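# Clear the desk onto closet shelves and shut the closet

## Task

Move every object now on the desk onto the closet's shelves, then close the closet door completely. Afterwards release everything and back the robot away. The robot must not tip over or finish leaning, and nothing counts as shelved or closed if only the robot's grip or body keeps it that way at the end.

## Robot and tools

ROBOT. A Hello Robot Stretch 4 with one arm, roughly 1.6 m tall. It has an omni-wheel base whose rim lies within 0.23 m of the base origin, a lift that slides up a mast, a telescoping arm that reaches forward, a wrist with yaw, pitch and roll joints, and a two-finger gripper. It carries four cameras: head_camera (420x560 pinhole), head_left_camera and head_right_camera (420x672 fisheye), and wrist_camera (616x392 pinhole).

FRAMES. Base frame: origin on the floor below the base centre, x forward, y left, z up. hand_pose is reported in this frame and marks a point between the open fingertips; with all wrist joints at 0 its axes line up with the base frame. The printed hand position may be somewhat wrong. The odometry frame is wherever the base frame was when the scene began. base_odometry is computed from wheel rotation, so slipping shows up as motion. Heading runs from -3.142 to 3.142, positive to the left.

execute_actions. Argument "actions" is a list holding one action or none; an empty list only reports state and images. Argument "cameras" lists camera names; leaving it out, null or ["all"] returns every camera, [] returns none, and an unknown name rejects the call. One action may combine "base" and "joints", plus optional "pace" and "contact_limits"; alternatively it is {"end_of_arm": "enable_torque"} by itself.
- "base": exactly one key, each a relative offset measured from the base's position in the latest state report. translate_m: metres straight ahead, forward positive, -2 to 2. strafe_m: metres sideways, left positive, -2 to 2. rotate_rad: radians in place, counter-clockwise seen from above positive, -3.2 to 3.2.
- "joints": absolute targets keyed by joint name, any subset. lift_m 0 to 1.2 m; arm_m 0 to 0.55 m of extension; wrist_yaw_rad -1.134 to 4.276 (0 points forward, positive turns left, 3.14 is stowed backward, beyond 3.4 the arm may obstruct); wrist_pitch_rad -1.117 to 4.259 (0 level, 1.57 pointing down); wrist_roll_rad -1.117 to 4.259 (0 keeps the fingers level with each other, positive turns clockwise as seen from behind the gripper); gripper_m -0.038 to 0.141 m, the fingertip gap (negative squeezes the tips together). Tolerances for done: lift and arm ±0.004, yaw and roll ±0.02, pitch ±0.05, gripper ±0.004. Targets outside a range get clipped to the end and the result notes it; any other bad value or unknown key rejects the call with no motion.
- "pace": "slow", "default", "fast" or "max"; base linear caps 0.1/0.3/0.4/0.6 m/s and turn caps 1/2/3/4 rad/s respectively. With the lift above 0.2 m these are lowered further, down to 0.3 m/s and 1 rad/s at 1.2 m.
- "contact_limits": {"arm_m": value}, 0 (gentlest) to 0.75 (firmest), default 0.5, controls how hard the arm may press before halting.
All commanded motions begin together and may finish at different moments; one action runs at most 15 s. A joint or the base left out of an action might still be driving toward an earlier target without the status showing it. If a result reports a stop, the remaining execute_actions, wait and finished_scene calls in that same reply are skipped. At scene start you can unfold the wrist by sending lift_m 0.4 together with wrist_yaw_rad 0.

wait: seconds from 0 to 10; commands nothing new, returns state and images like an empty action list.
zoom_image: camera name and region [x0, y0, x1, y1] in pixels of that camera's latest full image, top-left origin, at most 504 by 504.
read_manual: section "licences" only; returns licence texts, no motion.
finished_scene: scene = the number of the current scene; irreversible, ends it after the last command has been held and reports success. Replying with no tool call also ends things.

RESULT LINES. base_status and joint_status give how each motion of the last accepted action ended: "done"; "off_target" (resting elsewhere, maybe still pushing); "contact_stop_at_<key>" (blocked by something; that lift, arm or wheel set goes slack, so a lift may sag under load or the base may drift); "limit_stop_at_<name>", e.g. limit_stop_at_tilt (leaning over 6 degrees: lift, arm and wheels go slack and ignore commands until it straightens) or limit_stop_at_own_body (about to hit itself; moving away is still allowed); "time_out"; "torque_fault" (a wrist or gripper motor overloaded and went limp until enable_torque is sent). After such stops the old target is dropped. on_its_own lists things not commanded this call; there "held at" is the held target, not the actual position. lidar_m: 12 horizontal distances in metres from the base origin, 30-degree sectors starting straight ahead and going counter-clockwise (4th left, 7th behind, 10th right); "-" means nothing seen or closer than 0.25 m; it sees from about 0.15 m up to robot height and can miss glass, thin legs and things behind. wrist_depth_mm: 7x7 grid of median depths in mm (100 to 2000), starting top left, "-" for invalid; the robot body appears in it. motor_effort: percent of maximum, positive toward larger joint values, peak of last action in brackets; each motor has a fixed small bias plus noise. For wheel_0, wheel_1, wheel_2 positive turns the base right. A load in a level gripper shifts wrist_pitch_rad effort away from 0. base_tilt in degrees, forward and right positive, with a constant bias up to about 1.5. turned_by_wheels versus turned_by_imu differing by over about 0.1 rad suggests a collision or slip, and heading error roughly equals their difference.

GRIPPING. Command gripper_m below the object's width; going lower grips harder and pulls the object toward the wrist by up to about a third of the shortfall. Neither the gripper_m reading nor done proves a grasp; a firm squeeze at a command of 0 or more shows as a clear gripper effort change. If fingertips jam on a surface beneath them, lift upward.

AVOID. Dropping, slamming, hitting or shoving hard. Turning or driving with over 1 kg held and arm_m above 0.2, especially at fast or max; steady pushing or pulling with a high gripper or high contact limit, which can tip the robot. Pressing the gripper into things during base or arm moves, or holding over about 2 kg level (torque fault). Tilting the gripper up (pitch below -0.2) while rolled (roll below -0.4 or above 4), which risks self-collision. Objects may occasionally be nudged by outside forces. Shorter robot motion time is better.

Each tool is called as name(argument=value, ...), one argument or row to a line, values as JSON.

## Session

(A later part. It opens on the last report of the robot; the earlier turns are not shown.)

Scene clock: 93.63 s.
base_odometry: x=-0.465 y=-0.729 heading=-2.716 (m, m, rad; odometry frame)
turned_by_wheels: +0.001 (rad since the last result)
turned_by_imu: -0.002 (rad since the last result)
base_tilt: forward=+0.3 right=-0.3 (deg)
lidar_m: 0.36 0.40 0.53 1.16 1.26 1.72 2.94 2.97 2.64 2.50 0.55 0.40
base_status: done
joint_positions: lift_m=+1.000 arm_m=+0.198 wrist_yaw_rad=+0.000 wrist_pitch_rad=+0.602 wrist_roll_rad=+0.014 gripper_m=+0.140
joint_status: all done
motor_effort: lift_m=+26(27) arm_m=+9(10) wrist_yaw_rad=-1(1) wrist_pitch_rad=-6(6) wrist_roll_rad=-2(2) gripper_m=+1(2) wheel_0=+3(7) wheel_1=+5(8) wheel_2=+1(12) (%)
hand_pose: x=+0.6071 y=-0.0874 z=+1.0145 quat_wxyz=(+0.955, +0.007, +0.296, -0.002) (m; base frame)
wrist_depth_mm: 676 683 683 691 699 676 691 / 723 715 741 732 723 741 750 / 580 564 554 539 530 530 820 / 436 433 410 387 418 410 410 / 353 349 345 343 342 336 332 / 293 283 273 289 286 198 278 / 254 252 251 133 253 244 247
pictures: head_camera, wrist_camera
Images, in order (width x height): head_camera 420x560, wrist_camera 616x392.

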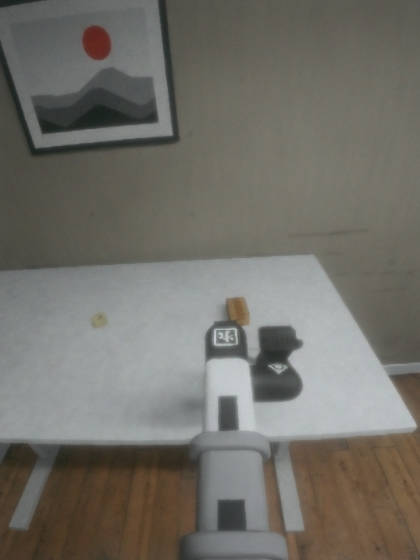

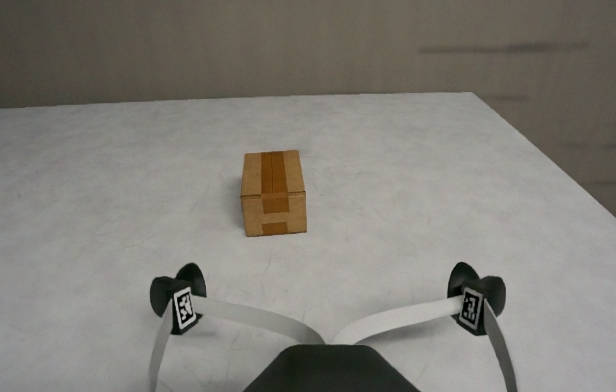

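execute_actions(
  actions=[
    {"base":{"strafe_m":0.043},"joints":{"lift_m":0.962,"arm_m":0.36}},
  ],
  cameras=["wrist_camera"],
)

execute_actions(
  actions=[
    {"joints":{"gripper_m":0.02}},
  ],
  cameras=[],
)

execute_actions(
  actions=[
    {"joints":{"lift_m":1.19}},
  ],
  cameras=["wrist_camera"],
)

execute_actions(
  actions=[
    {"base":{"translate_m":-2},"joints":{"arm_m":0}},
  ],
  cameras=[],
)

execute_actions(
  actions=[
    {"base":{"rotate_rad":3.16}},
  ],
  cameras=[],
)

execute_actions(
  actions=[
    {"base":{"strafe_m":0.4}},
  ],
  cameras=["wrist_camera","head_camera"],
)

Scene clock: 100.17 s.
base_odometry: x=-0.447 y=-0.768 heading=-2.716 (m, m, rad; odometry frame)
turned_by_wheels: +0.000 (rad since the last result)
turned_by_imu: +0.000 (rad since the last result)
base_tilt: forward=+0.4 right=-0.4 (deg)
lidar_m: 0.38 0.40 0.53 1.15 1.19 1.68 2.93 2.94 2.68 2.54 0.55 0.40
base_status: done
joint_positions: lift_m=+0.963 arm_m=+0.358 wrist_yaw_rad=+0.000 wrist_pitch_rad=+0.602 wrist_roll_rad=+0.014 gripper_m=+0.140
joint_status: all done
motor_effort: lift_m=+15(27) arm_m=+9(10) wrist_yaw_rad=-2(0) wrist_pitch_rad=-7(6) wrist_roll_rad=-2(1) gripper_m=-1(2) wheel_0=+0(9) wheel_1=+4(11) wheel_2=+0(1) (%)
hand_pose: x=+0.7671 y=-0.0874 z=+0.9774 quat_wxyz=(+0.955, +0.007, +0.296, -0.002) (m; base frame)
wrist_depth_mm: 535 544 544 544 549 544 549 / 580 591 580 580 580 580 597 / 480 473 466 455 452 442 439 / 366 362 357 351 349 343 343 / 296 294 294 216 285 283 279 / 246 238 229 186 193 198 236 / 214 211 211 133 208 205 206
pictures: wrist_camera
Images, in order (width x height): wrist_camera 616x392.

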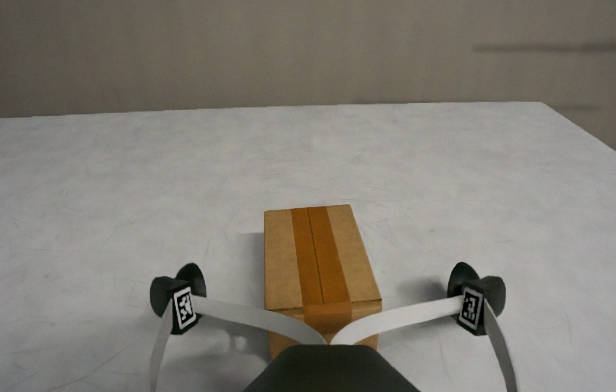

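Scene clock: 102.33 s.
base_odometry: x=-0.447 y=-0.768 heading=-2.716 (m, m, rad; odometry frame)
turned_by_wheels: +0.000 (rad since the last result)
turned_by_imu: +0.000 (rad since the last result)
base_tilt: forward=+0.4 right=-0.5 (deg)
lidar_m: 0.37 0.41 0.52 1.09 1.21 1.66 2.99 2.95 2.66 2.55 0.57 0.38
base_status: not commanded
joint_positions: lift_m=+0.962 arm_m=+0.358 wrist_yaw_rad=+0.000 wrist_pitch_rad=+0.602 wrist_roll_rad=+0.014 gripper_m=+0.020
joint_status: all done
motor_effort: lift_m=+15(15) arm_m=+9(9) wrist_yaw_rad=-2(2) wrist_pitch_rad=-8(8) wrist_roll_rad=-2(2) gripper_m=-20(20) wheel_0=+0(0) wheel_1=+4(4) wheel_2=+1(1) (%)
hand_pose: x=+0.7670 y=-0.0874 z=+0.9772 quat_wxyz=(+0.955, +0.007, +0.297, -0.002) (m; base frame)
wrist_depth_mm: 535 539 544 544 544 544 544 / 585 591 591 580 580 580 585 / 477 473 459 455 449 445 442 / 366 359 353 351 349 343 342 / 293 293 289 206 273 282 279 / 246 246 188 174 178 236 235 / 213 205 210 134 206 200 206
pictures: none
No camera images: the call's "cameras" was empty. Leave "cameras" out to get every camera's image.

Scene clock: 104.37 s.
base_odometry: x=-0.447 y=-0.768 heading=-2.716 (m, m, rad; odometry frame)
turned_by_wheels: +0.000 (rad since the last result)
turned_by_imu: +0.000 (rad since the last result)
base_tilt: forward=+0.5 right=-0.4 (deg)
lidar_m: 0.36 0.38 0.53 1.14 1.20 1.68 3.70 2.97 2.67 2.56 0.56 0.39
base_status: not commanded
joint_positions: lift_m=+1.189 arm_m=+0.358 wrist_yaw_rad=+0.000 wrist_pitch_rad=+0.603 wrist_roll_rad=+0.014 gripper_m=+0.020
joint_status: all done
motor_effort: lift_m=+28(28) arm_m=+10(10) wrist_yaw_rad=-2(2) wrist_pitch_rad=-9(10) wrist_roll_rad=-2(2) gripper_m=-18(17) wheel_0=+0(0) wheel_1=+4(4) wheel_2=+0(0) (%)
hand_pose: x=+0.7669 y=-0.0874 z=+1.2041 quat_wxyz=(+0.955, +0.007, +0.297, -0.002) (m; base frame)
wrist_depth_mm: 535 539 544 544 544 549 549 / 580 580 597 585 591 591 597 / 640 647 640 640 647 654 647 / 699 707 707 691 707 707 723 / 634 627 621 206 585 603 809 / 535 521 188 176 179 508 521 / 455 436 452 134 442 427 445
pictures: wrist_camera
Images, in order (width x height): wrist_camera 616x392.

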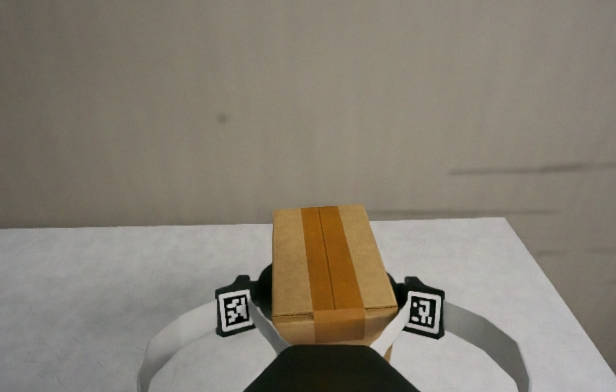

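Scene clock: 112.53 s.
base_odometry: x=+1.374 y=+0.058 heading=-2.716 (m, m, rad; odometry frame)
turned_by_wheels: +0.000 (rad since the last result)
turned_by_imu: +0.006 (rad since the last result)
base_tilt: forward=+0.4 right=-0.3 (deg)
lidar_m: 2.39 1.65 1.17 1.09 1.14 1.62 0.80 1.12 1.22 2.60 2.72 3.32
base_status: done
joint_positions: lift_m=+1.190 arm_m=+0.002 wrist_yaw_rad=+0.000 wrist_pitch_rad=+0.603 wrist_roll_rad=+0.014 gripper_m=+0.020
joint_status: all done
motor_effort: lift_m=+27(27) arm_m=-9(10) wrist_yaw_rad=-1(2) wrist_pitch_rad=-9(10) wrist_roll_rad=-1(2) gripper_m=-17(16) wheel_0=-3(7) wheel_1=-2(9) wheel_2=+0(12) (%)
hand_pose: x=+0.4102 y=-0.0874 z=+1.2041 quat_wxyz=(+0.955, +0.007, +0.297, -0.002) (m; base frame)
wrist_depth_mm: 1576 - - - - - - / 1618 - - - - - - / 1661 - - - - - - / 1661 - - - - - - / 1661 - - 206 1863 1921 1921 / 1618 1618 189 175 179 1708 1618 / 1430 1430 1464 134 1397 1397 1397
pictures: none
No camera images: the call's "cameras" was empty. Leave "cameras" out to get every camera's image.

Scene clock: 116.87 s.
base_odometry: x=+1.374 y=+0.058 heading=+0.443 (m, m, rad; odometry frame)
turned_by_wheels: +3.159 (rad since the last result)
turned_by_imu: +3.178 (rad since the last result)
base_tilt: forward=+0.5 right=-0.4 (deg)
lidar_m: 0.78 1.13 1.25 2.61 2.72 3.34 3.23 1.61 1.13 1.07 1.15 1.61
base_status: done
joint_positions: lift_m=+1.190 arm_m=+0.002 wrist_yaw_rad=+0.000 wrist_pitch_rad=+0.603 wrist_roll_rad=+0.014 gripper_m=+0.020
joint_status: not commanded
motor_effort: lift_m=+27(27) arm_m=-9(9) wrist_yaw_rad=-1(1) wrist_pitch_rad=-11(10) wrist_roll_rad=-1(2) gripper_m=-17(16) wheel_0=-3(7) wheel_1=-3(6) wheel_2=-4(8) (%)
hand_pose: x=+0.4102 y=-0.0874 z=+1.2041 quat_wxyz=(+0.955, +0.007, +0.297, -0.002) (m; base frame)
wrist_depth_mm: 1182 1160 1060 530 1138 1160 1160 / 1060 1281 931 569 1281 1255 1255 / 1308 1281 1182 615 1366 1366 1366 / 1499 1537 1537 676 1537 1537 1499 / 1336 1336 1308 205 1618 1708 1499 / 1025 1708 188 175 178 1618 1537 / 1118 1366 1397 134 1430 1397 1366
pictures: none
No camera images: the call's "cameras" was empty. Leave "cameras" out to get every camera's image.

Scene clock: 119.53 s.
base_odometry: x=+1.203 y=+0.419 heading=+0.443 (m, m, rad; odometry frame)
turned_by_wheels: +0.000 (rad since the last result)
turned_by_imu: +0.001 (rad since the last result)
base_tilt: forward=+0.4 right=-0.4 (deg)
lidar_m: 1.15 0.92 1.23 2.21 2.30 3.21 3.26 2.15 1.58 1.48 1.57 0.90
base_status: done
joint_positions: lift_m=+1.190 arm_m=+0.002 wrist_yaw_rad=+0.000 wrist_pitch_rad=+0.603 wrist_roll_rad=+0.014 gripper_m=+0.020
joint_status: not commanded
motor_effort: lift_m=+27(27) arm_m=-9(9) wrist_yaw_rad=-1(1) wrist_pitch_rad=-10(9) wrist_roll_rad=-2(2) gripper_m=-21(17) wheel_0=-1(9) wheel_1=+2(13) wheel_2=+0(3) (%)
hand_pose: x=+0.4102 y=-0.0874 z=+1.2042 quat_wxyz=(+0.955, +0.007, +0.297, -0.002) (m; base frame)
wrist_depth_mm: 603 1182 1160 1160 1138 580 517 / 647 891 1255 1308 1229 585 564 / 707 732 1255 1205 1205 621 621 / 768 798 1537 1464 1464 691 699 / 820 878 1336 206 1229 750 1618 / 917 960 189 175 179 809 1576 / 1042 1078 1397 134 976 917 1397
pictures: head_camera, wrist_camera
Images, in order (width x height): head_camera 420x560, wrist_camera 616x392.

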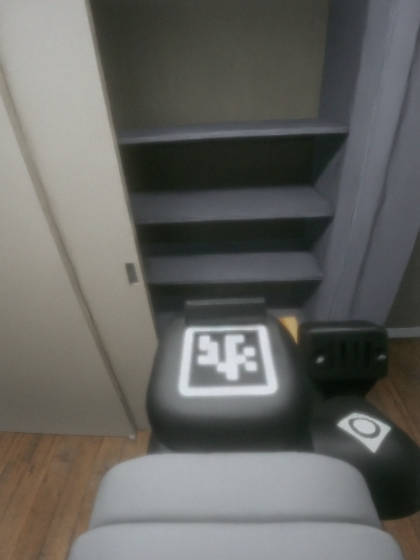

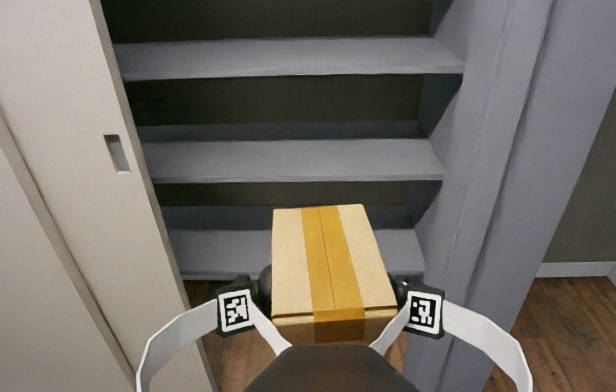

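execute_actions(
  actions=[
    {"base":{"translate_m":0.4},"joints":{"arm_m":0.47}},
  ],
  cameras=[],
)

execute_actions(
  actions=[
    {"joints":{"lift_m":1.15},"pace":"slow"},
  ],
  cameras=["wrist_camera"],
)

Scene clock: 123.60 s.
base_odometry: x=+1.564 y=+0.590 heading=+0.444 (m, m, rad; odometry frame)
turned_by_wheels: +0.000 (rad since the last result)
turned_by_imu: -0.002 (rad since the last result)
base_tilt: forward=+0.4 right=-0.4 (deg)
lidar_m: 0.74 0.57 0.67 2.21 2.32 3.15 3.67 2.18 1.54 1.50 0.61 0.55
base_status: done
joint_positions: lift_m=+1.190 arm_m=+0.468 wrist_yaw_rad=+0.000 wrist_pitch_rad=+0.603 wrist_roll_rad=+0.014 gripper_m=+0.020
joint_status: all done
motor_effort: lift_m=+27(27) arm_m=+9(11) wrist_yaw_rad=-2(0) wrist_pitch_rad=-8(10) wrist_roll_rad=-2(2) gripper_m=-17(17) wheel_0=+3(8) wheel_1=+5(9) wheel_2=-2(10) (%)
hand_pose: x=+0.8770 y=-0.0874 z=+1.2042 quat_wxyz=(+0.955, +0.007, +0.297, -0.002) (m; base frame)
wrist_depth_mm: 418 415 413 410 407 404 402 / 455 445 452 445 449 442 433 / 500 496 484 480 473 473 466 / 427 424 415 415 410 402 399 / 345 342 342 206 320 329 327 / 287 289 189 175 179 277 273 / 250 241 246 134 243 234 243
pictures: none
No camera images: the call's "cameras" was empty. Leave "cameras" out to get every camera's image.

Scene clock: 124.77 s.
base_odometry: x=+1.564 y=+0.590 heading=+0.444 (m, m, rad; odometry frame)
turned_by_wheels: +0.000 (rad since the last result)
turned_by_imu: +0.000 (rad since the last result)
base_tilt: forward=+0.4 right=-0.3 (deg)
lidar_m: 0.74 0.57 0.66 2.20 2.30 3.19 3.69 2.16 1.53 1.48 0.61 0.55
base_status: not commanded
joint_positions: lift_m=+1.150 arm_m=+0.468 wrist_yaw_rad=+0.000 wrist_pitch_rad=+0.603 wrist_roll_rad=+0.014 gripper_m=+0.020
joint_status: all done
motor_effort: lift_m=+15(25) arm_m=+10(10) wrist_yaw_rad=-2(2) wrist_pitch_rad=-8(9) wrist_roll_rad=-1(2) gripper_m=-16(16) wheel_0=+3(3) wheel_1=+5(5) wheel_2=-2(2) (%)
hand_pose: x=+0.8770 y=-0.0874 z=+1.1652 quat_wxyz=(+0.955, +0.007, +0.297, -0.002) (m; base frame)
wrist_depth_mm: 418 415 410 410 413 407 404 / 452 449 445 449 442 442 436 / 473 455 452 439 436 433 430 / 359 351 349 343 338 334 332 / 286 285 282 206 265 274 270 / 238 239 188 175 179 229 229 / 208 199 205 135 201 195 200
pictures: wrist_camera
Images, in order (width x height): wrist_camera 616x392.

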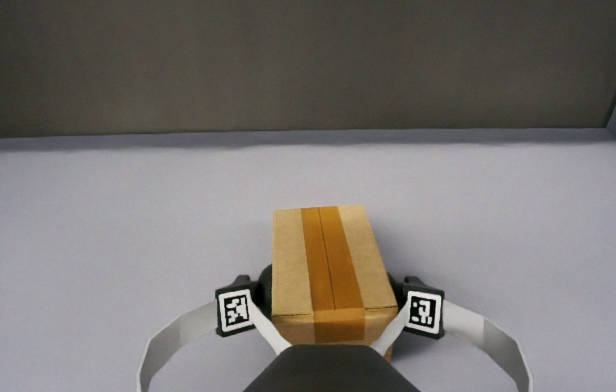

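execute_actions(
  actions=[
    {"joints":{"gripper_m":0.12}},
  ],
  cameras=[],
)

execute_actions(
  actions=[
    {"base":{"translate_m":-2},"joints":{"arm_m":0}},
  ],
  cameras=[],
)

execute_actions(
  actions=[
    {"base":{"rotate_rad":-3.13},"joints":{"lift_m":1.0}},
  ],
  cameras=[],
)

execute_actions(
  actions=[
    {"base":{"strafe_m":0.78}},
  ],
  cameras=[],
)

execute_actions(
  actions=[
    {"base":{"translate_m":0.4},"joints":{"arm_m":0.2}},
  ],
  cameras=["wrist_camera","head_camera"],
)

Scene clock: 129.77 s.
base_odometry: x=+1.564 y=+0.590 heading=+0.444 (m, m, rad; odometry frame)
turned_by_wheels: +0.000 (rad since the last result)
turned_by_imu: -0.001 (rad since the last result)
base_tilt: forward=+0.4 right=-0.4 (deg)
lidar_m: 0.74 0.55 0.67 2.20 2.31 3.19 3.69 2.18 1.56 1.48 0.60 0.56
base_status: not commanded
joint_positions: lift_m=+1.150 arm_m=+0.468 wrist_yaw_rad=+0.000 wrist_pitch_rad=+0.601 wrist_roll_rad=+0.014 gripper_m=+0.120
joint_status: all done
motor_effort: lift_m=+15(15) arm_m=+9(9) wrist_yaw_rad=-2(0) wrist_pitch_rad=-3(9) wrist_roll_rad=-2(2) gripper_m=+1(22) wheel_0=+3(3) wheel_1=+5(4) wheel_2=-2(2) (%)
hand_pose: x=+0.8773 y=-0.0873 z=+1.1656 quat_wxyz=(+0.955, +0.007, +0.296, -0.002) (m; base frame)
wrist_depth_mm: 418 415 413 410 410 404 404 / 449 445 445 449 445 442 436 / 473 466 459 452 445 439 433 / 359 355 349 345 342 338 334 / 289 286 283 209 270 276 272 / 241 240 201 182 187 217 230 / 210 206 205 132 203 199 201
pictures: none
No camera images: the call's "cameras" was empty. Leave "cameras" out to get every camera's image.

Scene clock: 137.93 s.
base_odometry: x=-0.243 y=-0.268 heading=+0.443 (m, m, rad; odometry frame)
turned_by_wheels: +0.000 (rad since the last result)
turned_by_imu: +0.006 (rad since the last result)
base_tilt: forward=+0.3 right=-0.3 (deg)
lidar_m: 2.41 2.55 2.32 2.22 2.22 1.65 0.77 0.85 1.16 1.48 1.59 2.13
base_status: done
joint_positions: lift_m=+1.150 arm_m=+0.002 wrist_yaw_rad=+0.000 wrist_pitch_rad=+0.602 wrist_roll_rad=+0.014 gripper_m=+0.120
joint_status: all done
motor_effort: lift_m=+16(16) arm_m=-9(9) wrist_yaw_rad=+0(4) wrist_pitch_rad=-7(7) wrist_roll_rad=-2(2) gripper_m=+0(0) wheel_0=-2(5) wheel_1=-3(7) wheel_2=+1(11) (%)
hand_pose: x=+0.4103 y=-0.0874 z=+1.1653 quat_wxyz=(+0.955, +0.007, +0.296, -0.002) (m; base frame)
wrist_depth_mm: - - - - - - - / - - - - - - - / - - - - - - - / - - - - - - - / - - 1983 1863 1863 1863 1863 / 1618 1661 200 1618 1499 212 1576 / 1430 1430 1430 132 1366 1366 1366
pictures: none
No camera images: the call's "cameras" was empty. Leave "cameras" out to get every camera's image.

Scene clock: 141.93 s.
base_odometry: x=-0.243 y=-0.268 heading=-2.685 (m, m, rad; odometry frame)
turned_by_wheels: -3.129 (rad since the last result)
turned_by_imu: -3.149 (rad since the last result)
base_tilt: forward=+0.4 right=-0.4 (deg)
lidar_m: 0.77 0.81 1.17 1.49 1.60 2.19 2.46 2.56 2.30 2.23 2.22 1.61
base_status: done
joint_positions: lift_m=+1.000 arm_m=+0.002 wrist_yaw_rad=+0.000 wrist_pitch_rad=+0.602 wrist_roll_rad=+0.014 gripper_m=+0.120
joint_status: all done
motor_effort: lift_m=+16(15) arm_m=-9(9) wrist_yaw_rad=-1(2) wrist_pitch_rad=-7(7) wrist_roll_rad=-2(2) gripper_m=-1(1) wheel_0=+4(6) wheel_1=+5(10) wheel_2=+4(9) (%)
hand_pose: x=+0.4103 y=-0.0874 z=+1.0153 quat_wxyz=(+0.955, +0.007, +0.296, -0.002) (m; base frame)
wrist_depth_mm: 1255 1205 1205 1205 1182 1182 1182 / 866 820 798 768 1255 1281 1281 / 627 654 627 621 1430 1397 1366 / 1618 1708 1576 1537 1537 1537 1499 / 1708 1708 1708 1661 1661 1661 1618 / 1499 1464 201 1366 1397 212 1397 / 1281 1255 1229 132 1229 1205 1255
pictures: none
No camera images: the call's "cameras" was empty. Leave "cameras" out to get every camera's image.

Scene clock: 145.87 s.
base_odometry: x=+0.101 y=-0.968 heading=-2.685 (m, m, rad; odometry frame)
turned_by_wheels: +0.000 (rad since the last result)
turned_by_imu: +0.001 (rad since the last result)
base_tilt: forward=+0.4 right=-0.3 (deg)
lidar_m: 0.79 0.84 0.74 0.70 0.73 1.07 2.41 2.72 3.12 2.99 1.11 0.84
base_status: done
joint_positions: lift_m=+1.000 arm_m=+0.002 wrist_yaw_rad=+0.000 wrist_pitch_rad=+0.602 wrist_roll_rad=+0.014 gripper_m=+0.120
joint_status: not commanded
motor_effort: lift_m=+16(16) arm_m=-9(9) wrist_yaw_rad=-2(1) wrist_pitch_rad=-7(7) wrist_roll_rad=-2(2) gripper_m=+2(1) wheel_0=+0(10) wheel_1=+2(14) wheel_2=+1(4) (%)
hand_pose: x=+0.4103 y=-0.0874 z=+1.0153 quat_wxyz=(+0.955, +0.007, +0.296, -0.002) (m; base frame)
wrist_depth_mm: 1042 1229 1205 1182 1182 1160 1160 / 946 831 809 788 768 759 750 / 668 654 640 627 609 609 609 / 1060 1366 1618 1576 1576 1537 1308 / 1078 1366 1708 1756 1661 1618 1576 / 1042 1397 201 1430 1336 212 1397 / 1060 1229 1255 132 1229 1205 1205
pictures: none
No camera images: the call's "cameras" was empty. Leave "cameras" out to get every camera's image.

Scene clock: 148.67 s.
base_odometry: x=-0.258 y=-1.144 heading=-2.685 (m, m, rad; odometry frame)
turned_by_wheels: +0.000 (rad since the last result)
turned_by_imu: -0.002 (rad since the last result)
base_tilt: forward=+0.3 right=-0.3 (deg)
lidar_m: 0.38 0.41 0.61 0.66 0.72 1.06 2.82 3.09 3.13 2.98 0.54 0.40
base_status: done
joint_positions: lift_m=+1.000 arm_m=+0.198 wrist_yaw_rad=+0.000 wrist_pitch_rad=+0.602 wrist_roll_rad=+0.014 gripper_m=+0.120
joint_status: all done
motor_effort: lift_m=+16(16) arm_m=+9(11) wrist_yaw_rad=-2(1) wrist_pitch_rad=-6(7) wrist_roll_rad=-2(2) gripper_m=+1(1) wheel_0=+1(6) wheel_1=+4(11) wheel_2=-1(14) (%)
hand_pose: x=+0.6071 y=-0.0874 z=+1.0153 quat_wxyz=(+0.955, +0.007, +0.296, -0.002) (m; base frame)
wrist_depth_mm: 715 699 707 691 683 683 683 / 759 750 741 715 715 707 707 / 574 564 554 549 535 535 525 / 439 433 427 424 410 413 407 / 351 353 347 343 340 334 332 / 293 294 201 290 276 213 279 / 256 252 252 132 249 245 249
pictures: head_camera, wrist_camera
Images, in order (width x height): head_camera 420x560, wrist_camera 616x392.

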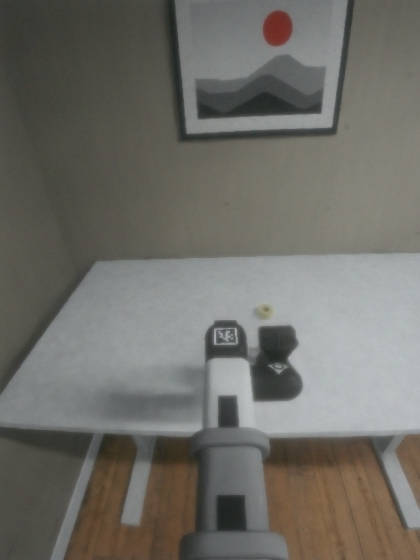

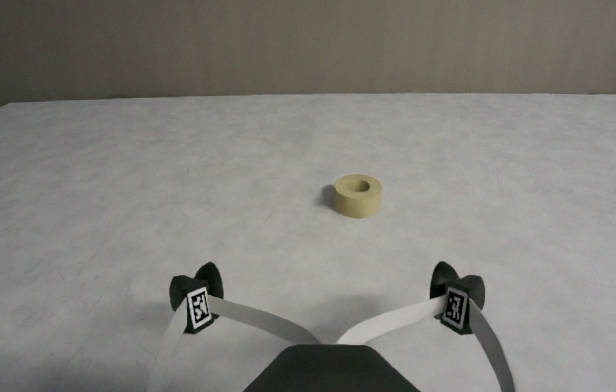

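execute_actions(
  actions=[
    {"base":{"strafe_m":-0.045},"joints":{"lift_m":0.96,"arm_m":0.365}},
  ],
  cameras=["wrist_camera"],
)

execute_actions(
  actions=[
    {"joints":{"gripper_m":0.015}},
  ],
  cameras=[],
)

execute_actions(
  actions=[
    {"joints":{"lift_m":1.19}},
  ],
  cameras=["wrist_camera"],
)

Scene clock: 152.40 s.
base_odometry: x=-0.278 y=-1.104 heading=-2.685 (m, m, rad; odometry frame)
turned_by_wheels: +0.000 (rad since the last result)
turned_by_imu: -0.001 (rad since the last result)
base_tilt: forward=+0.4 right=-0.3 (deg)
lidar_m: 0.38 0.42 0.57 0.69 0.79 1.11 2.82 3.05 3.08 2.98 0.53 0.39
base_status: done
joint_positions: lift_m=+0.960 arm_m=+0.363 wrist_yaw_rad=+0.000 wrist_pitch_rad=+0.602 wrist_roll_rad=+0.014 gripper_m=+0.120
joint_status: all done
motor_effort: lift_m=+15(17) arm_m=+9(10) wrist_yaw_rad=-2(1) wrist_pitch_rad=-7(7) wrist_roll_rad=-2(2) gripper_m=+0(3) wheel_0=+0(9) wheel_1=-2(11) wheel_2=+0(0) (%)
hand_pose: x=+0.7721 y=-0.0874 z=+0.9754 quat_wxyz=(+0.955, +0.007, +0.296, -0.002) (m; base frame)
wrist_depth_mm: 549 549 544 544 539 535 530 / 603 591 580 580 574 569 559 / 480 469 462 455 445 442 436 / 362 357 353 353 345 342 338 / 293 293 287 276 282 279 274 / 244 243 201 224 230 212 234 / 212 208 209 131 206 203 205
pictures: wrist_camera
Images, in order (width x height): wrist_camera 616x392.

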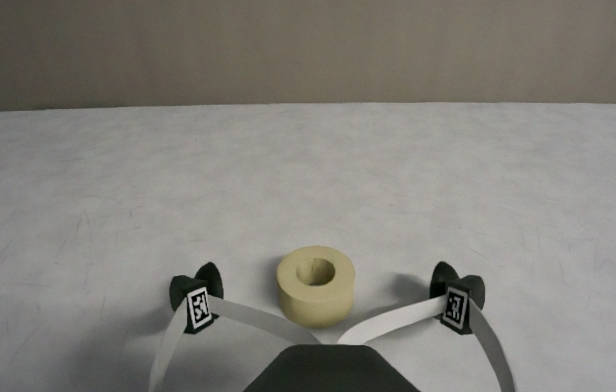

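Scene clock: 154.30 s.
base_odometry: x=-0.278 y=-1.104 heading=-2.685 (m, m, rad; odometry frame)
turned_by_wheels: +0.000 (rad since the last result)
turned_by_imu: +0.000 (rad since the last result)
base_tilt: forward=+0.3 right=-0.4 (deg)
lidar_m: 0.38 0.42 0.59 0.68 0.78 1.11 2.82 3.07 3.08 2.97 0.56 0.41
base_status: not commanded
joint_positions: lift_m=+0.960 arm_m=+0.363 wrist_yaw_rad=+0.000 wrist_pitch_rad=+0.602 wrist_roll_rad=+0.014 gripper_m=+0.015
joint_status: all done
motor_effort: lift_m=+15(15) arm_m=+9(9) wrist_yaw_rad=-2(1) wrist_pitch_rad=-6(6) wrist_roll_rad=-2(2) gripper_m=-16(15) wheel_0=+0(0) wheel_1=-2(2) wheel_2=+0(0) (%)
hand_pose: x=+0.7721 y=-0.0874 z=+0.9754 quat_wxyz=(+0.955, +0.007, +0.296, -0.002) (m; base frame)
wrist_depth_mm: 554 549 544 544 539 539 535 / 597 597 585 574 574 569 569 / 480 469 462 452 445 442 436 / 364 357 355 351 345 342 340 / 291 289 290 274 282 278 276 / 244 244 189 215 189 236 234 / 212 209 208 148 206 198 204
pictures: none
No camera images: the call's "cameras" was empty. Leave "cameras" out to get every camera's image.

Scene clock: 156.33 s.
base_odometry: x=-0.278 y=-1.104 heading=-2.685 (m, m, rad; odometry frame)
turned_by_wheels: +0.000 (rad since the last result)
turned_by_imu: +0.000 (rad since the last result)
base_tilt: forward=+0.4 right=-0.5 (deg)
lidar_m: 0.39 0.42 0.56 0.70 0.78 1.14 3.47 3.07 3.08 2.97 0.55 0.39
base_status: not commanded
joint_positions: lift_m=+1.189 arm_m=+0.363 wrist_yaw_rad=+0.000 wrist_pitch_rad=+0.602 wrist_roll_rad=+0.014 gripper_m=+0.015
joint_status: all done
motor_effort: lift_m=+27(30) arm_m=+9(9) wrist_yaw_rad=-2(1) wrist_pitch_rad=-7(6) wrist_roll_rad=-2(2) gripper_m=-16(15) wheel_0=+0(0) wheel_1=-2(2) wheel_2=+0(0) (%)
hand_pose: x=+0.7721 y=-0.0874 z=+1.2044 quat_wxyz=(+0.955, +0.007, +0.296, -0.002) (m; base frame)
wrist_depth_mm: 554 554 544 544 539 539 530 / 597 597 597 597 585 580 574 / 654 654 647 647 640 634 627 / 741 715 715 707 715 699 691 / 634 627 627 603 609 591 597 / 530 525 189 216 188 512 504 / 459 452 449 148 442 427 445
pictures: wrist_camera
Images, in order (width x height): wrist_camera 616x392.

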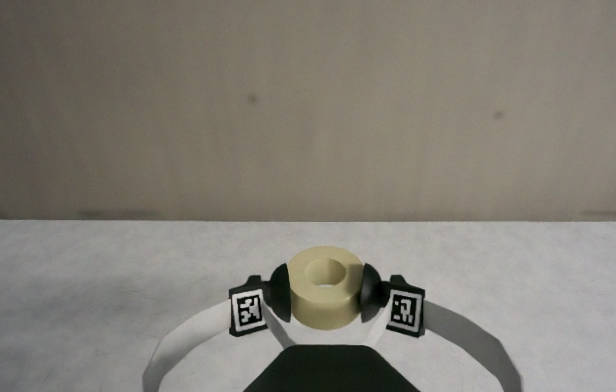

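execute_actions(
  actions=[
    {"base":{"translate_m":-2},"joints":{"arm_m":0}},
  ],
  cameras=[],
)

execute_actions(
  actions=[
    {"base":{"rotate_rad":-3.13}},
  ],
  cameras=[],
)

execute_actions(
  actions=[
    {"base":{"strafe_m":0.87}},
  ],
  cameras=[],
)

execute_actions(
  actions=[
    {"base":{"translate_m":0.4},"joints":{"arm_m":0.2}},
  ],
  cameras=["wrist_camera","head_camera"],
)

Scene clock: 167.03 s.
base_odometry: x=+1.518 y=-0.223 heading=-2.686 (m, m, rad; odometry frame)
turned_by_wheels: +0.000 (rad since the last result)
turned_by_imu: +0.007 (rad since the last result)
base_tilt: forward=+0.4 right=-0.4 (deg)
lidar_m: 2.37 1.11 0.80 0.77 0.82 1.21 0.81 0.84 1.34 2.92 3.06 2.49
base_status: done
joint_positions: lift_m=+1.190 arm_m=+0.002 wrist_yaw_rad=+0.000 wrist_pitch_rad=+0.602 wrist_roll_rad=+0.014 gripper_m=+0.015
joint_status: all done
motor_effort: lift_m=+27(27) arm_m=-9(10) wrist_yaw_rad=-1(2) wrist_pitch_rad=-8(7) wrist_roll_rad=-2(2) gripper_m=-13(18) wheel_0=-2(7) wheel_1=-5(7) wheel_2=+2(13) (%)
hand_pose: x=+0.4103 y=-0.0874 z=+1.2043 quat_wxyz=(+0.955, +0.007, +0.297, -0.002) (m; base frame)
wrist_depth_mm: 1118 1661 - - - - - / 1138 1618 - - - - - / 1160 1618 - - - - - / 1160 1661 - - - - - / 1138 1576 - 1921 - 1863 1921 / 1160 1618 189 216 188 1618 1618 / 1160 1397 1397 148 1430 1397 1430
pictures: none
No camera images: the call's "cameras" was empty. Leave "cameras" out to get every camera's image.

Scene clock: 171.33 s.
base_odometry: x=+1.518 y=-0.223 heading=+0.468 (m, m, rad; odometry frame)
turned_by_wheels: -3.129 (rad since the last result)
turned_by_imu: -3.149 (rad since the last result)
base_tilt: forward=+0.4 right=-0.3 (deg)
lidar_m: 0.84 0.82 1.33 2.94 3.07 3.33 3.24 1.13 0.80 0.76 0.81 1.19
base_status: done
joint_positions: lift_m=+1.190 arm_m=+0.002 wrist_yaw_rad=+0.000 wrist_pitch_rad=+0.602 wrist_roll_rad=+0.014 gripper_m=+0.015
joint_status: not commanded
motor_effort: lift_m=+27(26) arm_m=-9(9) wrist_yaw_rad=-1(1) wrist_pitch_rad=-8(8) wrist_roll_rad=-2(2) gripper_m=-17(19) wheel_0=+2(7) wheel_1=+5(10) wheel_2=+3(8) (%)
hand_pose: x=+0.4103 y=-0.0874 z=+1.2043 quat_wxyz=(+0.955, +0.007, +0.297, -0.002) (m; base frame)
wrist_depth_mm: 525 525 831 1160 1160 1160 1078 / 574 569 831 1281 1281 1229 1098 / 1205 615 842 1430 1366 1366 1138 / 1537 683 831 1537 1499 1464 1098 / 1430 768 831 1537 1661 1618 1098 / 1661 1576 189 216 189 1499 1138 / 1464 1464 991 148 1430 1308 1118
pictures: none
No camera images: the call's "cameras" was empty. Leave "cameras" out to get every camera's image.

Scene clock: 175.57 s.
base_odometry: x=+1.125 y=+0.553 heading=+0.469 (m, m, rad; odometry frame)
turned_by_wheels: +0.000 (rad since the last result)
turned_by_imu: +0.002 (rad since the last result)
base_tilt: forward=+0.5 right=-0.4 (deg)
lidar_m: 0.90 0.93 1.27 2.06 2.16 3.03 3.21 2.34 1.72 1.65 1.74 0.95
base_status: done
joint_positions: lift_m=+1.190 arm_m=+0.002 wrist_yaw_rad=+0.000 wrist_pitch_rad=+0.602 wrist_roll_rad=+0.014 gripper_m=+0.015
joint_status: not commanded
motor_effort: lift_m=+27(27) arm_m=-9(9) wrist_yaw_rad=-1(1) wrist_pitch_rad=-7(8) wrist_roll_rad=-2(2) gripper_m=-16(15) wheel_0=-1(10) wheel_1=+4(12) wheel_2=+0(3) (%)
hand_pose: x=+0.4103 y=-0.0874 z=+1.2043 quat_wxyz=(+0.955, +0.007, +0.297, -0.002) (m; base frame)
wrist_depth_mm: 591 615 1182 1182 1138 1078 768 / 627 647 891 1281 1281 1008 634 / 676 707 1098 1229 1229 1078 634 / 750 788 820 1499 1499 1060 676 / 820 842 891 1308 1308 1160 759 / 946 976 189 215 189 878 854 / 1078 1042 1118 148 1464 946 1366
pictures: none
No camera images: the call's "cameras" was empty. Leave "cameras" out to get every camera's image.

Scene clock: 178.37 s.
base_odometry: x=+1.482 y=+0.734 heading=+0.469 (m, m, rad; odometry frame)
turned_by_wheels: +0.001 (rad since the last result)
turned_by_imu: -0.002 (rad since the last result)
base_tilt: forward=+0.4 right=-0.4 (deg)
lidar_m: 0.51 0.51 0.68 2.06 2.15 2.99 3.67 2.33 1.71 1.64 0.65 0.73
base_status: done
joint_positions: lift_m=+1.190 arm_m=+0.198 wrist_yaw_rad=+0.000 wrist_pitch_rad=+0.602 wrist_roll_rad=+0.014 gripper_m=+0.015
joint_status: all done
motor_effort: lift_m=+27(27) arm_m=+9(10) wrist_yaw_rad=-1(0) wrist_pitch_rad=-7(8) wrist_roll_rad=-2(2) gripper_m=-16(15) wheel_0=+3(6) wheel_1=+3(10) wheel_2=+0(10) (%)
hand_pose: x=+0.6071 y=-0.0874 z=+1.2044 quat_wxyz=(+0.955, +0.007, +0.296, -0.002) (m; base frame)
wrist_depth_mm: 683 683 676 661 654 654 654 / 723 715 715 707 699 683 683 / 569 554 549 539 500 466 517 / 430 424 421 410 410 402 399 / 798 788 788 759 778 759 732 / 668 661 189 216 189 640 634 / 603 591 603 148 574 554 564
pictures: head_camera, wrist_camera
Images, in order (width x height): head_camera 420x560, wrist_camera 616x392.

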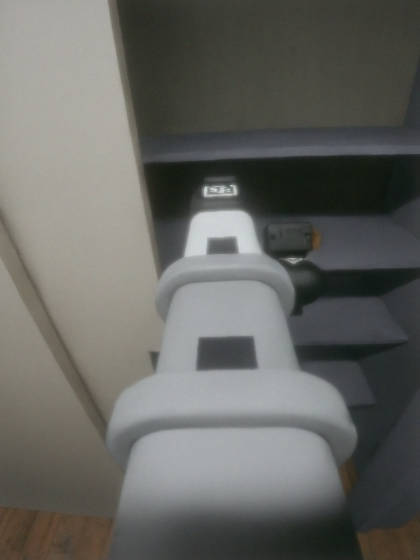

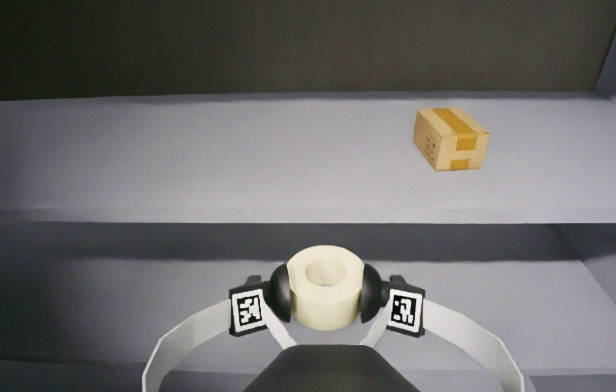

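execute_actions(
  actions=[
    {"joints":{"arm_m":0.47}},
  ],
  cameras=[],
)

execute_actions(
  actions=[
    {"joints":{"lift_m":1.153},"pace":"slow"},
  ],
  cameras=[],
)

execute_actions(
  actions=[
    {"joints":{"gripper_m":0.1}},
  ],
  cameras=[],
)

execute_actions(
  actions=[
    {"joints":{"arm_m":0}},
  ],
  cameras=["wrist_camera"],
)

execute_actions(
  actions=[
    {"base":{"rotate_rad":-1.58},"joints":{"wrist_yaw_rad":1.4,"gripper_m":0,"lift_m":0.875}},
  ],
  cameras=[],
)

execute_actions(
  actions=[
    {"base":{"translate_m":-0.5},"joints":{"wrist_pitch_rad":0}},
  ],
  cameras=[],
)

execute_actions(
  actions=[
    {"base":{"strafe_m":0.18}},
  ],
  cameras=["wrist_camera"],
)

Scene clock: 185.07 s.
base_odometry: x=+1.482 y=+0.734 heading=+0.469 (m, m, rad; odometry frame)
turned_by_wheels: +0.000 (rad since the last result)
turned_by_imu: -0.001 (rad since the last result)
base_tilt: forward=+0.4 right=-0.3 (deg)
lidar_m: 0.49 0.47 0.66 2.07 2.15 3.02 3.66 2.34 1.72 1.64 0.65 0.74
base_status: not commanded
joint_positions: lift_m=+1.190 arm_m=+0.468 wrist_yaw_rad=+0.000 wrist_pitch_rad=+0.602 wrist_roll_rad=+0.014 gripper_m=+0.015
joint_status: all done
motor_effort: lift_m=+27(27) arm_m=+10(8) wrist_yaw_rad=-1(2) wrist_pitch_rad=-7(7) wrist_roll_rad=-2(1) gripper_m=-16(16) wheel_0=+3(3) wheel_1=+3(3) wheel_2=-1(0) (%)
hand_pose: x=+0.8770 y=-0.0874 z=+1.2044 quat_wxyz=(+0.955, +0.007, +0.296, -0.002) (m; base frame)
wrist_depth_mm: 430 424 427 418 415 415 410 / 466 466 459 462 449 445 445 / 508 500 496 488 484 480 477 / 430 421 415 413 413 404 402 / 345 345 343 325 334 319 256 / 287 289 190 216 188 265 227 / 251 249 247 148 243 235 225
pictures: none
No camera images: the call's "cameras" was empty. Leave "cameras" out to get every camera's image.

Scene clock: 186.20 s.
base_odometry: x=+1.482 y=+0.734 heading=+0.469 (m, m, rad; odometry frame)
turned_by_wheels: +0.000 (rad since the last result)
turned_by_imu: +0.000 (rad since the last result)
base_tilt: forward=+0.5 right=-0.4 (deg)
lidar_m: 0.53 0.49 0.67 2.04 2.16 3.02 3.64 2.35 1.72 1.65 0.65 0.74
base_status: not commanded
joint_positions: lift_m=+1.153 arm_m=+0.468 wrist_yaw_rad=+0.000 wrist_pitch_rad=+0.602 wrist_roll_rad=+0.014 gripper_m=+0.015
joint_status: all done
motor_effort: lift_m=+15(27) arm_m=+10(9) wrist_yaw_rad=-1(2) wrist_pitch_rad=-7(7) wrist_roll_rad=-2(2) gripper_m=-15(16) wheel_0=+3(3) wheel_1=+3(3) wheel_2=+0(0) (%)
hand_pose: x=+0.8770 y=-0.0874 z=+1.1684 quat_wxyz=(+0.955, +0.007, +0.296, -0.002) (m; base frame)
wrist_depth_mm: 430 427 424 421 415 410 413 / 462 462 459 459 452 445 439 / 480 473 459 449 445 439 436 / 362 357 353 349 345 342 340 / 291 289 289 273 282 268 222 / 245 243 189 216 189 235 221 / 211 208 208 148 206 198 204
pictures: none
No camera images: the call's "cameras" was empty. Leave "cameras" out to get every camera's image.

Scene clock: 187.87 s.
base_odometry: x=+1.482 y=+0.734 heading=+0.469 (m, m, rad; odometry frame)
turned_by_wheels: +0.000 (rad since the last result)
turned_by_imu: +0.000 (rad since the last result)
base_tilt: forward=+0.4 right=-0.5 (deg)
lidar_m: 0.50 0.52 0.69 2.03 2.17 3.00 3.64 2.34 1.72 1.63 0.66 0.73
base_status: not commanded
joint_positions: lift_m=+1.153 arm_m=+0.468 wrist_yaw_rad=+0.000 wrist_pitch_rad=+0.602 wrist_roll_rad=+0.014 gripper_m=+0.100
joint_status: all done
motor_effort: lift_m=+15(15) arm_m=+10(9) wrist_yaw_rad=-2(1) wrist_pitch_rad=-7(7) wrist_roll_rad=-2(2) gripper_m=+1(16) wheel_0=+3(3) wheel_1=+3(3) wheel_2=+0(0) (%)
hand_pose: x=+0.8770 y=-0.0874 z=+1.1684 quat_wxyz=(+0.955, +0.007, +0.296, -0.002) (m; base frame)
wrist_depth_mm: 430 424 424 421 415 415 407 / 466 466 459 455 452 445 442 / 480 469 459 455 442 439 433 / 362 359 353 351 343 342 340 / 291 290 287 277 282 270 220 / 244 242 202 223 223 229 223 / 211 209 208 136 205 202 203
pictures: none
No camera images: the call's "cameras" was empty. Leave "cameras" out to get every camera's image.

Scene clock: 190.33 s.
base_odometry: x=+1.482 y=+0.734 heading=+0.469 (m, m, rad; odometry frame)
turned_by_wheels: +0.000 (rad since the last result)
turned_by_imu: +0.000 (rad since the last result)
base_tilt: forward=+0.3 right=-0.5 (deg)
lidar_m: 0.53 0.51 0.66 2.05 2.17 3.01 3.62 2.36 1.72 1.64 0.64 0.72
base_status: not commanded
joint_positions: lift_m=+1.153 arm_m=+0.002 wrist_yaw_rad=+0.000 wrist_pitch_rad=+0.602 wrist_roll_rad=+0.014 gripper_m=+0.100
joint_status: all done
motor_effort: lift_m=+15(15) arm_m=-9(10) wrist_yaw_rad=-1(2) wrist_pitch_rad=-7(7) wrist_roll_rad=-2(2) gripper_m=-2(4) wheel_0=+3(3) wheel_1=+3(3) wheel_2=-1(0) (%)
hand_pose: x=+0.4103 y=-0.0875 z=+1.1684 quat_wxyz=(+0.955, +0.007, +0.296, -0.002) (m; base frame)
wrist_depth_mm: 268 866 842 842 820 820 778 / 272 691 676 627 591 627 627 / 287 1025 1025 991 976 960 759 / 312 878 917 917 866 866 788 / 347 715 759 768 750 741 715 / 397 413 202 1078 1008 946 788 / 455 442 960 137 946 904 788
pictures: wrist_camera
Images, in order (width x height): wrist_camera 616x392.

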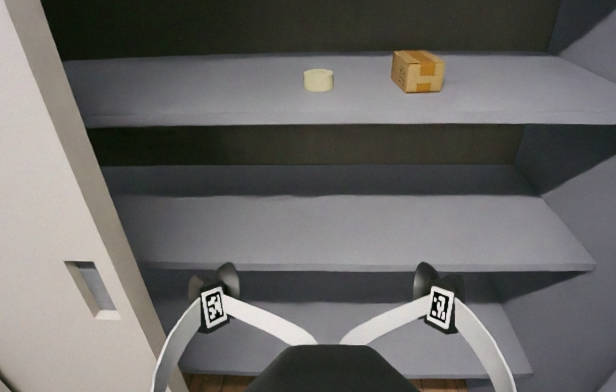

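Scene clock: 193.00 s.
base_odometry: x=+1.482 y=+0.734 heading=-1.110 (m, m, rad; odometry frame)
turned_by_wheels: -1.579 (rad since the last result)
turned_by_imu: -1.589 (rad since the last result)
base_tilt: forward=+0.3 right=-0.4 (deg)
lidar_m: 1.61 0.66 0.73 0.52 0.51 0.65 2.04 2.13 2.92 2.78 2.36 1.71
base_status: done
joint_positions: lift_m=+0.875 arm_m=+0.002 wrist_yaw_rad=+1.400 wrist_pitch_rad=+0.602 wrist_roll_rad=+0.014 gripper_m=+0.000
joint_status: all done
motor_effort: lift_m=+15(15) arm_m=-9(9) wrist_yaw_rad=-1(4) wrist_pitch_rad=-6(7) wrist_roll_rad=-2(2) gripper_m=-6(7) wheel_0=+4(7) wheel_1=+3(9) wheel_2=+4(7) (%)
hand_pose: x=+0.2991 y=+0.2195 z=+0.8904 quat_wxyz=(+0.732, -0.186, +0.231, +0.614) (m; base frame)
wrist_depth_mm: 931 946 991 991 854 377 382 / 831 788 778 809 798 410 415 / 1078 1138 1160 1205 904 445 466 / 1118 1118 1098 1098 960 488 525 / 891 946 960 1464 946 544 1430 / 621 1308 1336 193 187 627 1229 / 647 1138 1060 132 707 691 1060
pictures: none
No camera images: the call's "cameras" was empty. Leave "cameras" out to get every camera's image.

Scene clock: 196.13 s.
base_odometry: x=+1.260 y=+1.182 heading=-1.110 (m, m, rad; odometry frame)
turned_by_wheels: +0.000 (rad since the last result)
turned_by_imu: +0.001 (rad since the last result)
base_tilt: forward=+0.4 right=-0.4 (deg)
lidar_m: 2.15 1.08 0.45 0.44 0.46 0.66 1.56 1.63 2.24 2.80 2.90 2.25
base_status: done
joint_positions: lift_m=+0.875 arm_m=+0.002 wrist_yaw_rad=+1.400 wrist_pitch_rad=+0.002 wrist_roll_rad=+0.014 gripper_m=+0.000
joint_status: all done
motor_effort: lift_m=+15(15) arm_m=-9(9) wrist_yaw_rad=+0(1) wrist_pitch_rad=-8(13) wrist_roll_rad=-2(2) gripper_m=-5(9) wheel_0=-1(7) wheel_1=-3(9) wheel_2=+0(12) (%)
hand_pose: x=+0.3077 y=+0.2694 z=+1.0530 quat_wxyz=(+0.765, +0.005, +0.006, +0.644) (m; base frame)
wrist_depth_mm: 387 394 455 466 1182 1182 960 / 384 399 459 469 991 1008 904 / 382 394 452 469 1182 1205 1008 / 382 392 452 466 1182 1205 931 / 382 392 449 473 1160 1205 991 / 382 392 449 193 187 878 917 / 384 397 445 132 1160 1138 1008
pictures: none
No camera images: the call's "cameras" was empty. Leave "cameras" out to get every camera's image.

Scene clock: 198.00 s.
base_odometry: x=+1.421 y=+1.262 heading=-1.110 (m, m, rad; odometry frame)
turned_by_wheels: +0.000 (rad since the last result)
turned_by_imu: +0.000 (rad since the last result)
base_tilt: forward=+0.4 right=-0.4 (deg)
lidar_m: 1.04 0.45 0.27 0.26 0.29 0.41 1.54 1.60 2.23 3.00 3.07 2.22
base_status: done
joint_positions: lift_m=+0.875 arm_m=+0.002 wrist_yaw_rad=+1.400 wrist_pitch_rad=+0.002 wrist_roll_rad=+0.014 gripper_m=+0.000
joint_status: not commanded
motor_effort: lift_m=+15(15) arm_m=-9(9) wrist_yaw_rad=-1(1) wrist_pitch_rad=-8(9) wrist_roll_rad=-2(2) gripper_m=-4(7) wheel_0=+0(10) wheel_1=+1(13) wheel_2=+0(1) (%)
hand_pose: x=+0.3077 y=+0.2694 z=+1.0530 quat_wxyz=(+0.765, +0.005, +0.006, +0.644) (m; base frame)
wrist_depth_mm: 225 270 279 290 597 676 683 / 226 271 278 289 831 991 904 / 227 270 277 286 991 1025 991 / 225 268 276 286 574 1008 946 / 224 267 276 285 991 1008 991 / 223 266 273 194 187 866 854 / 221 267 273 131 585 591 654
pictures: wrist_camera
Images, in order (width x height): wrist_camera 616x392.

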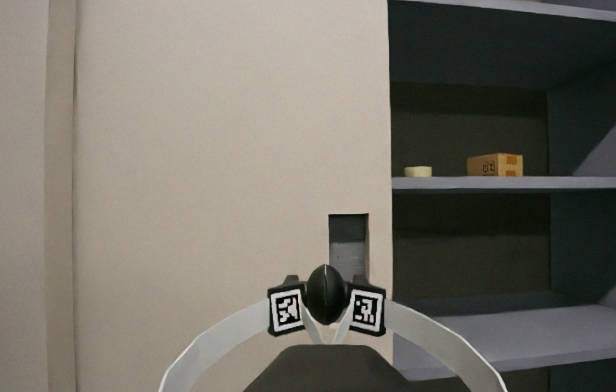

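execute_actions(
  actions=[
    {"base":{"rotate_rad":0.07},"joints":{"arm_m":0.048}},
  ],
  cameras=[],
)

execute_actions(
  actions=[
    {"base":{"strafe_m":0.03},"pace":"slow"},
  ],
  cameras=["wrist_camera"],
)

execute_actions(
  actions=[
    {"joints":{"arm_m":0.3},"pace":"slow"},
  ],
  cameras=["wrist_camera"],
)

Scene clock: 201.40 s.
base_odometry: x=+1.421 y=+1.262 heading=-1.041 (m, m, rad; odometry frame)
turned_by_wheels: +0.069 (rad since the last result)
turned_by_imu: +0.069 (rad since the last result)
base_tilt: forward=+0.4 right=-0.5 (deg)
lidar_m: 1.03 0.43 0.27 0.26 0.28 0.45 1.55 1.66 2.40 2.97 2.86 2.20
base_status: done
joint_positions: lift_m=+0.875 arm_m=+0.046 wrist_yaw_rad=+1.400 wrist_pitch_rad=+0.002 wrist_roll_rad=+0.014 gripper_m=+0.000
joint_status: all done
motor_effort: lift_m=+15(15) arm_m=+9(9) wrist_yaw_rad=-1(1) wrist_pitch_rad=-8(8) wrist_roll_rad=-2(2) gripper_m=-6(3) wheel_0=-1(6) wheel_1=-4(6) wheel_2=-3(8) (%)
hand_pose: x=+0.3524 y=+0.2694 z=+1.0530 quat_wxyz=(+0.765, +0.005, +0.005, +0.644) (m; base frame)
wrist_depth_mm: 252 257 260 265 634 683 683 / 251 256 260 263 904 946 917 / 251 255 258 263 960 946 960 / 250 255 259 262 931 946 960 / 249 254 257 274 917 960 960 / 250 253 256 193 187 891 866 / 249 252 255 132 544 544 591
pictures: none
No camera images: the call's "cameras" was empty. Leave "cameras" out to get every camera's image.

Scene clock: 202.70 s.
base_odometry: x=+1.447 y=+1.277 heading=-1.041 (m, m, rad; odometry frame)
turned_by_wheels: +0.000 (rad since the last result)
turned_by_imu: +0.000 (rad since the last result)
base_tilt: forward=+0.4 right=-0.5 (deg)
lidar_m: 1.03 0.37 0.25 0.25 0.26 0.40 1.52 1.66 2.42 3.05 2.86 2.18
base_status: done
joint_positions: lift_m=+0.875 arm_m=+0.046 wrist_yaw_rad=+1.400 wrist_pitch_rad=+0.002 wrist_roll_rad=+0.014 gripper_m=+0.000
joint_status: not commanded
motor_effort: lift_m=+15(15) arm_m=+9(9) wrist_yaw_rad=-1(1) wrist_pitch_rad=-8(8) wrist_roll_rad=-2(1) gripper_m=-6(5) wheel_0=-2(7) wheel_1=+5(9) wheel_2=+0(2) (%)
hand_pose: x=+0.3524 y=+0.2694 z=+1.0530 quat_wxyz=(+0.765, +0.005, +0.005, +0.644) (m; base frame)
wrist_depth_mm: 224 227 231 234 597 668 683 / 224 227 229 234 842 931 931 / 223 226 230 233 904 917 960 / 223 226 229 232 500 904 946 / 221 225 229 232 917 931 946 / 222 224 227 193 187 878 866 / 221 224 227 131 549 539 585
pictures: wrist_camera
Images, in order (width x height): wrist_camera 616x392.

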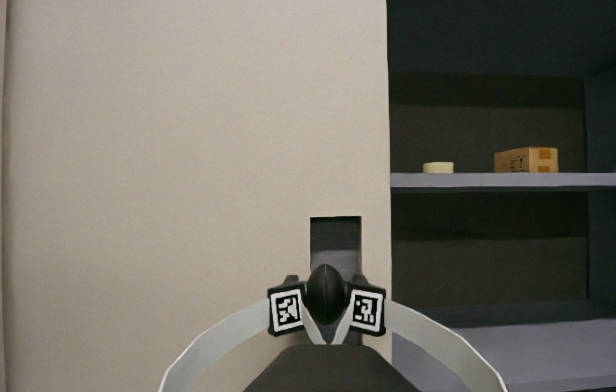

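Scene clock: 206.50 s.
base_odometry: x=+1.446 y=+1.277 heading=-1.042 (m, m, rad; odometry frame)
turned_by_wheels: -0.001 (rad since the last result)
turned_by_imu: -0.012 (rad since the last result)
base_tilt: forward=+0.4 right=-0.4 (deg)
lidar_m: 1.03 0.40 0.25 0.25 0.26 0.37 1.55 1.66 2.36 3.04 2.85 2.23
base_status: not commanded
joint_positions: lift_m=+0.875 arm_m=+0.298 wrist_yaw_rad=+1.396 wrist_pitch_rad=+0.001 wrist_roll_rad=+0.014 gripper_m=+0.000
joint_status: all done
motor_effort: lift_m=+15(15) arm_m=+11(15) wrist_yaw_rad=+9(34) wrist_pitch_rad=-4(8) wrist_roll_rad=-2(2) gripper_m=-4(4) wheel_0=-8(8) wheel_1=+2(5) wheel_2=-8(9) (%)
hand_pose: x=+0.6050 y=+0.2690 z=+1.0534 quat_wxyz=(+0.766, +0.005, +0.005, +0.643) (m; base frame)
wrist_depth_mm: 215 220 224 229 668 676 647 / 216 220 224 229 904 891 683 / 214 220 223 228 904 917 691 / 215 219 224 228 917 854 621 / 214 219 223 237 904 931 691 / 213 218 220 194 186 842 683 / 213 216 221 131 580 539 580
pictures: wrist_camera
Images, in order (width x height): wrist_camera 616x392.

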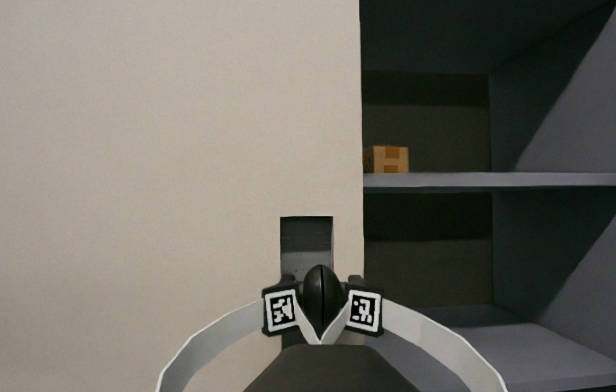

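Works; remaining ≈0.41.

execute_actions(
  actions=[
    {"joints":{"arm_m":0.55},"pace":"slow"},
  ],
  cameras=[],
)

execute_actions(
  actions=[
    {"base":{"translate_m":0.15},"pace":"slow"},
  ],
  cameras=["wrist_camera"],
)

Scene clock: 213.13 s.
base_odometry: x=+1.446 y=+1.277 heading=-1.043 (m, m, rad; odometry frame)
turned_by_wheels: -0.001 (rad since the last result)
turned_by_imu: -0.018 (rad since the last result)
base_tilt: forward=+0.4 right=-0.3 (deg)
lidar_m: 1.02 0.41 0.26 0.25 0.25 0.36 1.54 1.65 2.36 3.07 2.92 2.21
base_status: not commanded
joint_positions: lift_m=+0.875 arm_m=+0.546 wrist_yaw_rad=+1.400 wrist_pitch_rad=+0.001 wrist_roll_rad=+0.014 gripper_m=+0.000
joint_status: all done
joint sent to its limit — the command would take arm_m past its upper limit, so that joint was sent only as far as its limit.
motor_effort: lift_m=+15(15) arm_m=+12(14) wrist_yaw_rad=-1(20) wrist_pitch_rad=-3(4) wrist_roll_rad=-2(2) gripper_m=-5(4) wheel_0=-11(11) wheel_1=-2(2) wheel_2=-11(11) (%)
hand_pose: x=+0.8524 y=+0.2694 z=+1.0535 quat_wxyz=(+0.765, +0.005, +0.005, +0.644) (m; base frame)
wrist_depth_mm: 213 218 223 230 676 496 258 / 214 219 223 229 778 500 253 / 213 218 223 228 788 508 256 / 213 217 222 228 668 512 257 / 212 217 221 239 798 508 257 / 211 216 220 191 187 508 256 / 211 216 221 139 549 290 262
pictures: none
No camera images: the call's "cameras" was empty. Leave "cameras" out to get every camera's image.

Scene clock: 215.90 s.
base_odometry: x=+1.521 y=+1.148 heading=-1.044 (m, m, rad; odometry frame)
turned_by_wheels: -0.001 (rad since the last result)
turned_by_imu: -0.010 (rad since the last result)
base_tilt: forward=+0.4 right=-0.3 (deg)
lidar_m: 0.87 0.41 0.29 0.25 0.27 0.37 1.14 1.79 2.55 3.01 2.72 2.06
base_status: done
joint_positions: lift_m=+0.875 arm_m=+0.546 wrist_yaw_rad=+1.406 wrist_pitch_rad=+0.000 wrist_roll_rad=+0.014 gripper_m=+0.000
joint_status: not commanded
on_its_own: wrist_yaw_rad is at rest, and its effort (-19) is outside its rest range (-13 to +13)
motor_effort: lift_m=+15(15) arm_m=+11(11) wrist_yaw_rad=-19(19) wrist_pitch_rad=-2(2) wrist_roll_rad=-2(2) gripper_m=-5(5) wheel_0=-5(11) wheel_1=+4(4) wheel_2=-16(19) (%)
hand_pose: x=+0.8508 y=+0.2703 z=+1.0536 quat_wxyz=(+0.763, +0.005, +0.005, +0.647) (m; base frame)
wrist_depth_mm: 214 220 225 229 159 159 177 / 214 220 224 230 161 158 176 / 213 219 224 228 162 158 176 / 213 219 223 229 163 158 175 / 213 217 223 237 163 157 175 / 213 216 219 190 163 157 174 / 211 216 221 141 153 156 174
pictures: wrist_camera
Images, in order (width x height): wrist_camera 616x392.

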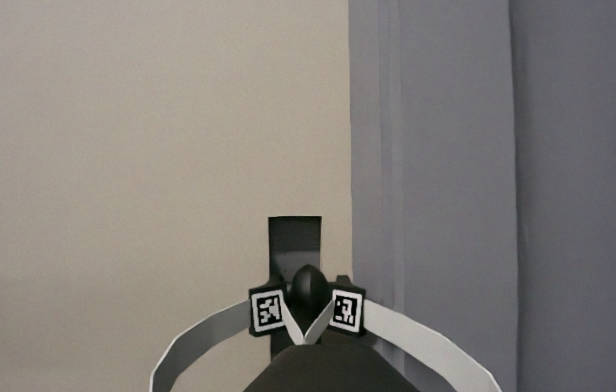

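execute_actions(
  actions=[
    {"base":{"strafe_m":-0.6}},
  ],
  cameras=[],
)

finished_scene(
  scene=1,
)

Scene clock: 221.23 s.
base_odometry: x=+1.003 y=+0.846 heading=-1.044 (m, m, rad; odometry frame)
turned_by_wheels: +0.000 (rad since the last result)
turned_by_imu: +0.000 (rad since the last result)
base_tilt: forward=+0.6 right=-0.4 (deg)
lidar_m: 1.96 1.14 0.92 0.84 0.88 1.26 1.73 1.84 2.61 2.42 2.51 2.06
base_status: done
joint_positions: lift_m=+0.875 arm_m=+0.547 wrist_yaw_rad=+1.400 wrist_pitch_rad=+0.002 wrist_roll_rad=+0.014 gripper_m=+0.000
joint_status: not commanded
motor_effort: lift_m=+16(16) arm_m=+9(11) wrist_yaw_rad=-1(33) wrist_pitch_rad=-6(7) wrist_roll_rad=-2(2) gripper_m=-7(7) wheel_0=+2(17) wheel_1=-1(11) wheel_2=+1(12) (%)
hand_pose: x=+0.8528 y=+0.2694 z=+1.0531 quat_wxyz=(+0.765, +0.005, +0.005, +0.644) (m; base frame)
wrist_depth_mm: 778 778 798 768 1537 1499 1499 / 759 788 798 759 1499 1537 1430 / 768 778 798 759 1499 1537 1464 / 750 768 788 750 1499 1537 1430 / 759 778 798 750 1499 1537 1499 / 759 778 788 193 187 1499 1499 / 759 768 778 132 1464 1537 1499
pictures: none
No camera images: the call's "cameras" was empty. Leave "cameras" out to get every camera's image.

The scene is finished: the task was done.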